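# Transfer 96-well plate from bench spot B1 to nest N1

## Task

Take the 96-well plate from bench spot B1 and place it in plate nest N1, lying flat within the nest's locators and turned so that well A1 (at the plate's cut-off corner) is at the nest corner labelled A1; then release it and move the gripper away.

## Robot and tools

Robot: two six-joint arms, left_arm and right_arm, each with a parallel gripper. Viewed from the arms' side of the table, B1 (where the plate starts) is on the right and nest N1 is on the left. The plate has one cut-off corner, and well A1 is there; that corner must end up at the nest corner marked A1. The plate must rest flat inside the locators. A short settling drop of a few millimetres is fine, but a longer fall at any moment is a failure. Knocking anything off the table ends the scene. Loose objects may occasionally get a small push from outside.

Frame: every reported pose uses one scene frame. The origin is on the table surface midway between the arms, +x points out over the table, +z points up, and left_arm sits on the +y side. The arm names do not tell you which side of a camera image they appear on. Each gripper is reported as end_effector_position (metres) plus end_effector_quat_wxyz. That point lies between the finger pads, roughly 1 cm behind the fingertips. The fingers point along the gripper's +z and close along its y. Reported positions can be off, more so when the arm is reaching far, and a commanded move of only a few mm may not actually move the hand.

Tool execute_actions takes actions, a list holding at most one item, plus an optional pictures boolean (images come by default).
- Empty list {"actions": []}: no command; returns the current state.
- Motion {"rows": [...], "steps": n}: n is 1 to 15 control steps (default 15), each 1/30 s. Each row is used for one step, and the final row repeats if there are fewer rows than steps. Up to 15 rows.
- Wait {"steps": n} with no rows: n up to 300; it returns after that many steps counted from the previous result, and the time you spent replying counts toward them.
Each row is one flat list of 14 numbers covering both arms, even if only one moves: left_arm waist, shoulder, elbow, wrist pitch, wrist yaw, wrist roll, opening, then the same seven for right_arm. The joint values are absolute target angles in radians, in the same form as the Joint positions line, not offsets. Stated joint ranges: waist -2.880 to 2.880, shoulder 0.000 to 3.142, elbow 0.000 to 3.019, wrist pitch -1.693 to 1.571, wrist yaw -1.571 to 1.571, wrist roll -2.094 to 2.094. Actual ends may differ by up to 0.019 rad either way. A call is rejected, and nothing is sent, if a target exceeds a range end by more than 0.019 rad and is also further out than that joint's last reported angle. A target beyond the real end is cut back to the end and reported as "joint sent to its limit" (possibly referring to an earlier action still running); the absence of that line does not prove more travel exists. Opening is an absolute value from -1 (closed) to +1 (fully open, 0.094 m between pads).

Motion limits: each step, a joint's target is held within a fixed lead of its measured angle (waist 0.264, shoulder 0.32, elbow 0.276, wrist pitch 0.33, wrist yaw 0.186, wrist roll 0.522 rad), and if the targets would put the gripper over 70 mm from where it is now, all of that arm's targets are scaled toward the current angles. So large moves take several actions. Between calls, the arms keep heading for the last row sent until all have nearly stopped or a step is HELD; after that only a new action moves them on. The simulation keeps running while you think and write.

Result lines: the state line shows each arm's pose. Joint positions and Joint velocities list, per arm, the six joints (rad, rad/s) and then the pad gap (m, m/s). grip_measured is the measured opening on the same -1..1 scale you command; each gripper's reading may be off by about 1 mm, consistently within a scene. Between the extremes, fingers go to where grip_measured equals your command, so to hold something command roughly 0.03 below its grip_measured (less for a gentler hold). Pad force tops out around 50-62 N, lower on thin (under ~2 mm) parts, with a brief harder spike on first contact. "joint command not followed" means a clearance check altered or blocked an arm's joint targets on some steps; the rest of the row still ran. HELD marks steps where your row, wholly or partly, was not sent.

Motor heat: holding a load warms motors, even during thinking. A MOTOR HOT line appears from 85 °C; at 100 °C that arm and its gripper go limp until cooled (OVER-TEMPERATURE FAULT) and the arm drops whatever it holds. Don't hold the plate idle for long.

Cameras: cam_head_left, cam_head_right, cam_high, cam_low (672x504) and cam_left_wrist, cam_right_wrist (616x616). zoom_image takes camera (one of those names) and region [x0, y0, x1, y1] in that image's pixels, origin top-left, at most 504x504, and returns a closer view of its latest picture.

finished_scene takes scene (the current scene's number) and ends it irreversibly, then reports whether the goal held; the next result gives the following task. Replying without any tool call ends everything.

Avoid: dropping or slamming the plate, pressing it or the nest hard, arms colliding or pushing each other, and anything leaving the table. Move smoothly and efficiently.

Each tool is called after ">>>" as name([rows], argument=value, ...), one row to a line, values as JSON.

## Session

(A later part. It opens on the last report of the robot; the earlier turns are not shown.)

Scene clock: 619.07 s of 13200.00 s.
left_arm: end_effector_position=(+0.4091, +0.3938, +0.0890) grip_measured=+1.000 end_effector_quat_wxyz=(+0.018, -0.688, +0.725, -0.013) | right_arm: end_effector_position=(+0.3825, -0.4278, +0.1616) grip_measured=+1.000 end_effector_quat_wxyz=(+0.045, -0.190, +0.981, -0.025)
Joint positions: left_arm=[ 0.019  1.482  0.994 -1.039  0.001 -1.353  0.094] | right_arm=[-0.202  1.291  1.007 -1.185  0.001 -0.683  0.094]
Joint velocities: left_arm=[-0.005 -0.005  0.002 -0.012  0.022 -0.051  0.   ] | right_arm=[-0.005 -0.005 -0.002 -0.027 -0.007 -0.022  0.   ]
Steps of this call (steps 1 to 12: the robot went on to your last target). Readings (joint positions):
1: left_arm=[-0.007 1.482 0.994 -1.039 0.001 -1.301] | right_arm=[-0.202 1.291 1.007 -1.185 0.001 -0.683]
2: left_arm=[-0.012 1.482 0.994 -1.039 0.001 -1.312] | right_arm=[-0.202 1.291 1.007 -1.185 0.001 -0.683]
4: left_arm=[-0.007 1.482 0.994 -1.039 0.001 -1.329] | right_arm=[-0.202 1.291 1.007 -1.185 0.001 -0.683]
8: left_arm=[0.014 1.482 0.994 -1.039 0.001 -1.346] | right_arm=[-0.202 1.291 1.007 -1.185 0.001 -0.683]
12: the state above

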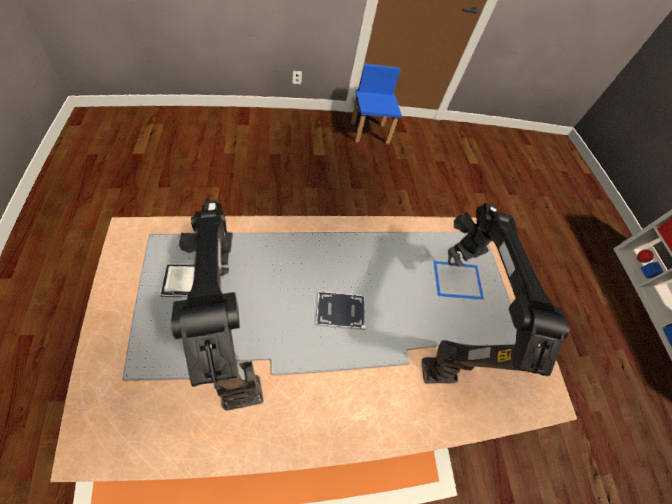

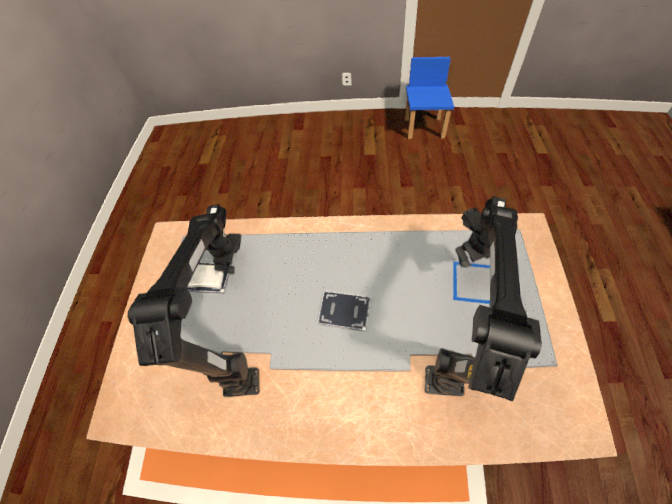

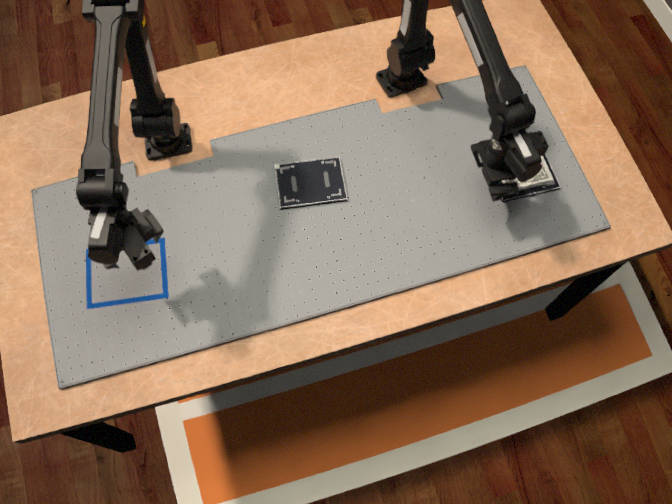

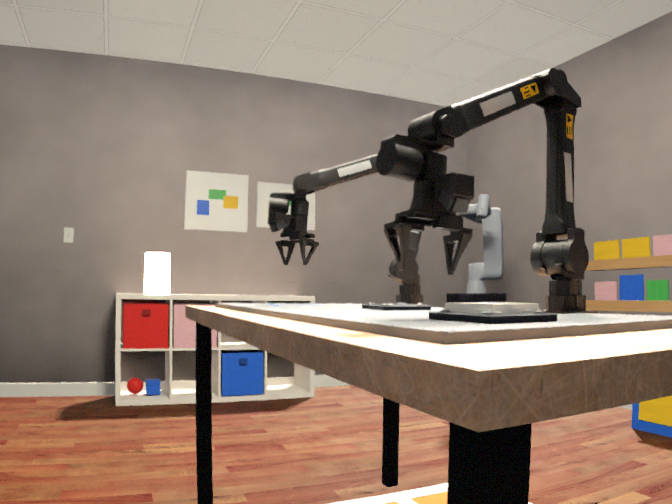

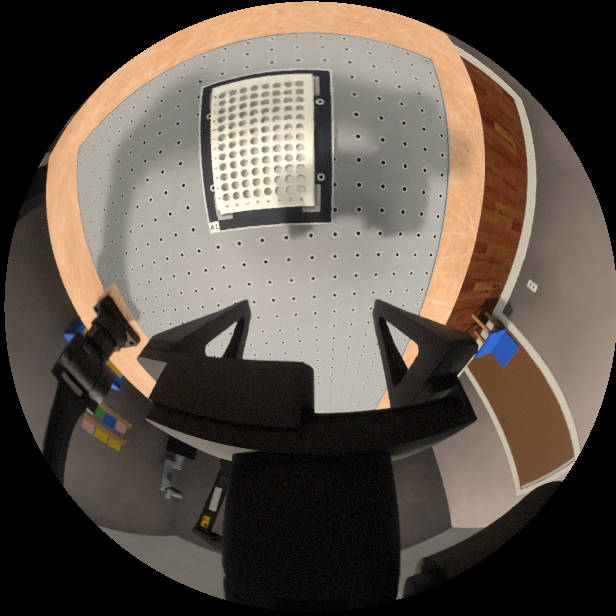

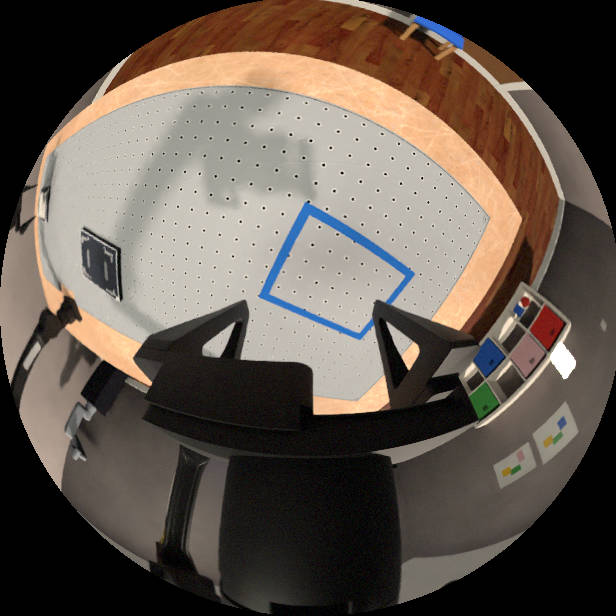

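>>> zoom_image(camera="cam_left_wrist", region=[200,175,340,235])

>>> zoom_image(camera="cam_left_wrist", region=[280,185,335,225])

>>> zoom_image(camera="cam_left_wrist", region=[203,195,258,235])

>>> zoom_image(camera="cam_low", region=[435,298,465,318])

Region (200, 175, 340, 235) of cam_left_wrist's 616x616 image, scaled by 3.600, with more detail than that image has; it fills the top 216 rows of this view, and the rest is white.

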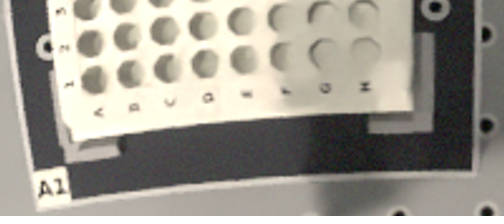

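Region (280, 185, 335, 225) of cam_left_wrist's 616x616 image, scaled by 9.164, with more detail than that image has; it fills the top 367 rows of this view, and the rest is white.

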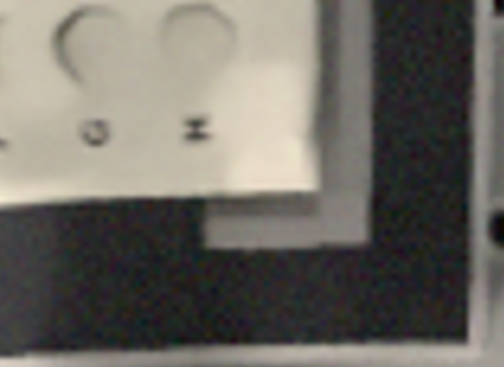

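Region (203, 195, 258, 235) of cam_left_wrist's 616x616 image, scaled by 9.164, with more detail than that image has; it fills the top 367 rows of this view, and the rest is white.

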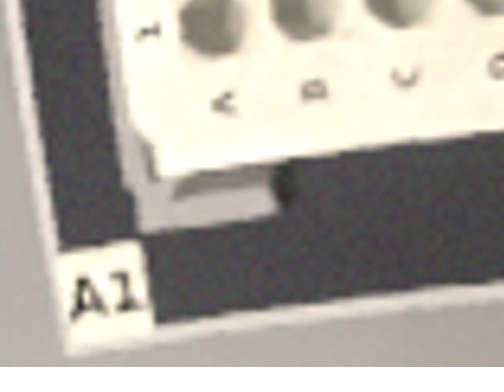

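Region (435, 298, 465, 318) of cam_low's 672x504 image, scaled by 16.800, with more detail than that image has.

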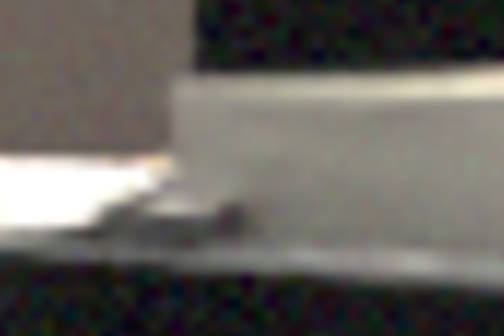

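>>> execute_actions([
  {"rows":[[0.016,1.472,0.992,-1.05,0,-1.365,1,-0.2,1.3,1.0,-1.19,0,-0.67,1],[0.007,1.467,0.992,-1.05,0,-1.365,1,-0.2,1.3,1.0,-1.19,0,-0.67,1],[-0.008,1.46,0.992,-1.05,0,-1.365,1,-0.2,1.3,1.0,-1.19,0,-0.67,1],[-0.026,1.45,0.992,-1.05,0,-1.365,1,-0.2,1.3,1.0,-1.19,0,-0.67,1],[-0.047,1.44,0.992,-1.05,0,-1.365,1,-0.2,1.3,1.0,-1.19,0,-0.67,1],[-0.07,1.43,0.992,-1.05,0,-1.365,1,-0.2,1.3,1.0,-1.19,0,-0.67,1],[-0.095,1.42,0.992,-1.05,0,-1.365,1,-0.2,1.3,1.0,-1.19,0,-0.67,1],[-0.12,1.41,0.992,-1.05,0,-1.365,1,-0.2,1.3,1.0,-1.19,0,-0.67,1],[-0.143,1.40,0.992,-1.05,0,-1.365,1,-0.2,1.3,1.0,-1.19,0,-0.67,1],[-0.164,1.39,0.992,-1.05,0,-1.365,1,-0.2,1.3,1.0,-1.19,0,-0.67,1],[-0.182,1.382,0.992,-1.05,0,-1.365,1,-0.2,1.3,1.0,-1.19,0,-0.67,1],[-0.197,1.376,0.992,-1.05,0,-1.365,1,-0.2,1.3,1.0,-1.19,0,-0.67,1],[-0.206,1.372,0.992,-1.05,0,-1.365,1,-0.2,1.3,1.0,-1.19,0,-0.67,1],[-0.21,1.37,0.992,-1.05,0,-1.365,1,-0.2,1.3,1.0,-1.19,0,-0.67,1]],"steps":15},
], pictures=false)

>>> execute_actions([
  {"steps":12},
])

>>> zoom_image(camera="cam_high", region=[480,140,570,208])

Scene clock: 631.23 s of 13200.00 s.
left_arm: end_effector_position=(+0.4155, +0.2973, +0.1216) grip_measured=+1.000 end_effector_quat_wxyz=(+0.048, -0.598, +0.799, -0.043) | right_arm: end_effector_position=(+0.3825, -0.4278, +0.1616) grip_measured=+1.000 end_effector_quat_wxyz=(+0.045, -0.190, +0.981, -0.025)
Joint positions: left_arm=[-0.221  1.397  0.994 -1.039  0.001 -1.358  0.094] | right_arm=[-0.202  1.291  1.007 -1.185  0.001 -0.683  0.094]
Joint velocities: left_arm=[-0.347 -0.298 -0.017 -0.012 -0.007  0.037  0.   ] | right_arm=[-0.024 -0.015 -0.002 -0.017  0.007  0.037  0.   ]
Steps of this call (steps 1 to 30: the robot went on to your last target; steps 31 to 90: nothing new was sent; then 8.67 s passed at rest; steps 91 to 105: all 15 steps of this action). Readings (joint positions):
91: left_arm=[0.019 1.482 0.994 -1.039 0.001 -1.358] | right_arm=[-0.202 1.291 1.007 -1.185 0.001 -0.683]
92: left_arm=[0.018 1.482 0.994 -1.039 0.001 -1.358] | right_arm=[-0.202 1.291 1.007 -1.185 0.001 -0.683]
94: left_arm=[0.013 1.482 0.994 -1.039 0.001 -1.358] | right_arm=[-0.202 1.291 1.007 -1.185 0.001 -0.683]
98: left_arm=[-0.047 1.471 0.994 -1.039 0.001 -1.358] | right_arm=[-0.202 1.291 1.007 -1.185 0.001 -0.683]
105: the state above

Scene clock: 631.63 s of 13200.00 s.
left_arm: end_effector_position=(+0.4157, +0.2996, +0.1280) grip_measured=+1.000 end_effector_quat_wxyz=(+0.055, -0.600, +0.797, -0.048) | right_arm: end_effector_position=(+0.3825, -0.4278, +0.1616) grip_measured=+1.000 end_effector_quat_wxyz=(+0.045, -0.190, +0.981, -0.025)
Joint positions: left_arm=[-0.215  1.381  0.994 -1.039  0.001 -1.358  0.094] | right_arm=[-0.202  1.291  1.007 -1.185  0.001 -0.683  0.094]
Joint velocities: left_arm=[ 0.005 -0.005 -0.022 -0.002  0.007  0.007  0.   ] | right_arm=[-0.005 -0.005 -0.007 -0.002  0.037 -0.051  0.   ]
Steps of this call (steps 1 to 12: the robot went on to your last target). Readings (joint positions):
1: left_arm=[-0.229 1.390 0.994 -1.039 0.001 -1.358] | right_arm=[-0.202 1.291 1.007 -1.185 0.001 -0.683]
2: left_arm=[-0.231 1.384 0.994 -1.039 0.001 -1.358] | right_arm=[-0.202 1.291 1.007 -1.185 0.001 -0.683]
4: left_arm=[-0.227 1.381 0.994 -1.039 0.001 -1.358] | right_arm=[-0.202 1.291 1.007 -1.185 0.001 -0.683]
8: left_arm=[-0.216 1.381 0.994 -1.039 0.001 -1.358] | right_arm=[-0.202 1.291 1.007 -1.185 0.001 -0.683]
12: the state above

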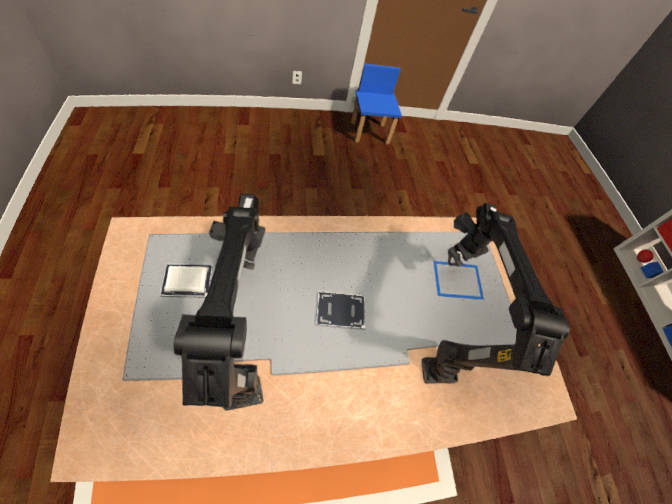

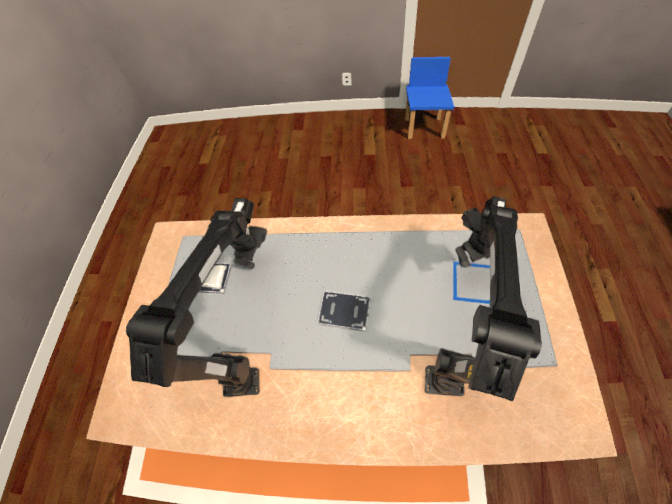

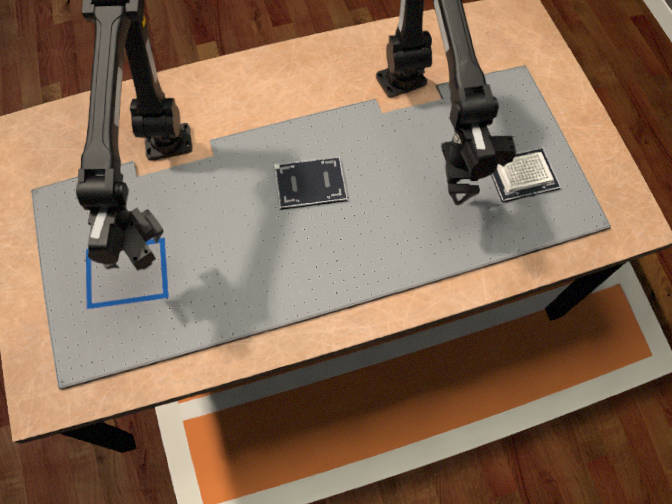

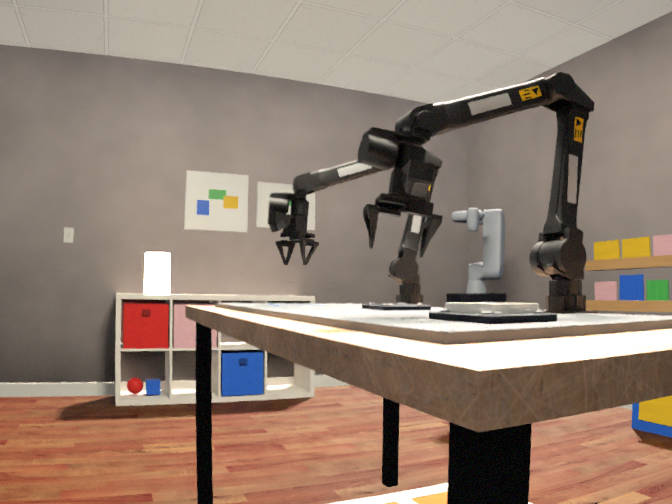

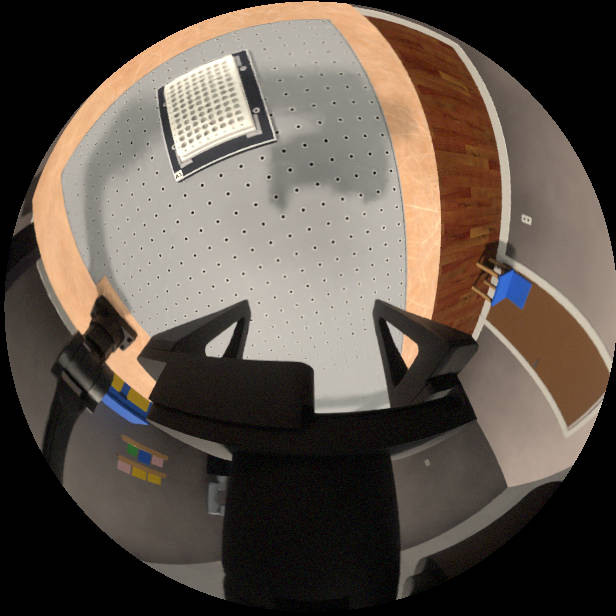

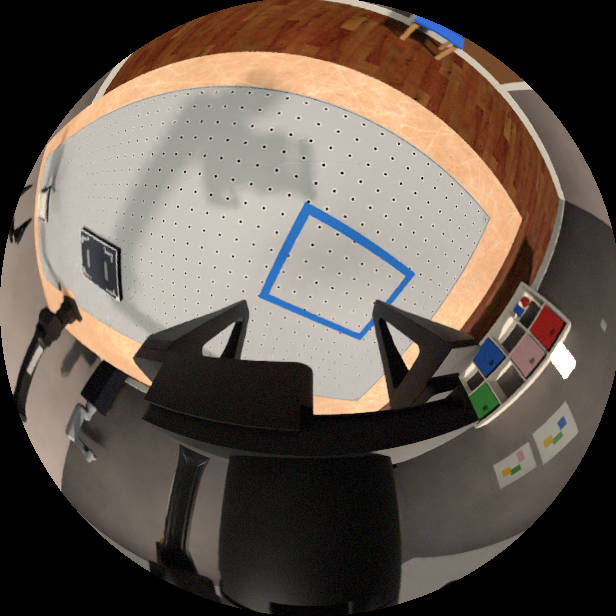

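Region (480, 140, 570, 208) of cam_high's 672x504 image, scaled by 5.600, with more detail than that image has; it fills the top 381 rows of this view, and the rest is white.

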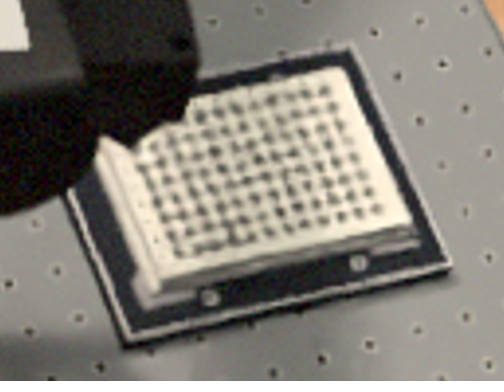

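The plate is seated inside all four locators, with well A1 at the A1 mark, and both arms are clear.

>>> finished_scene(scene=1)

The scene is finished: the task was done.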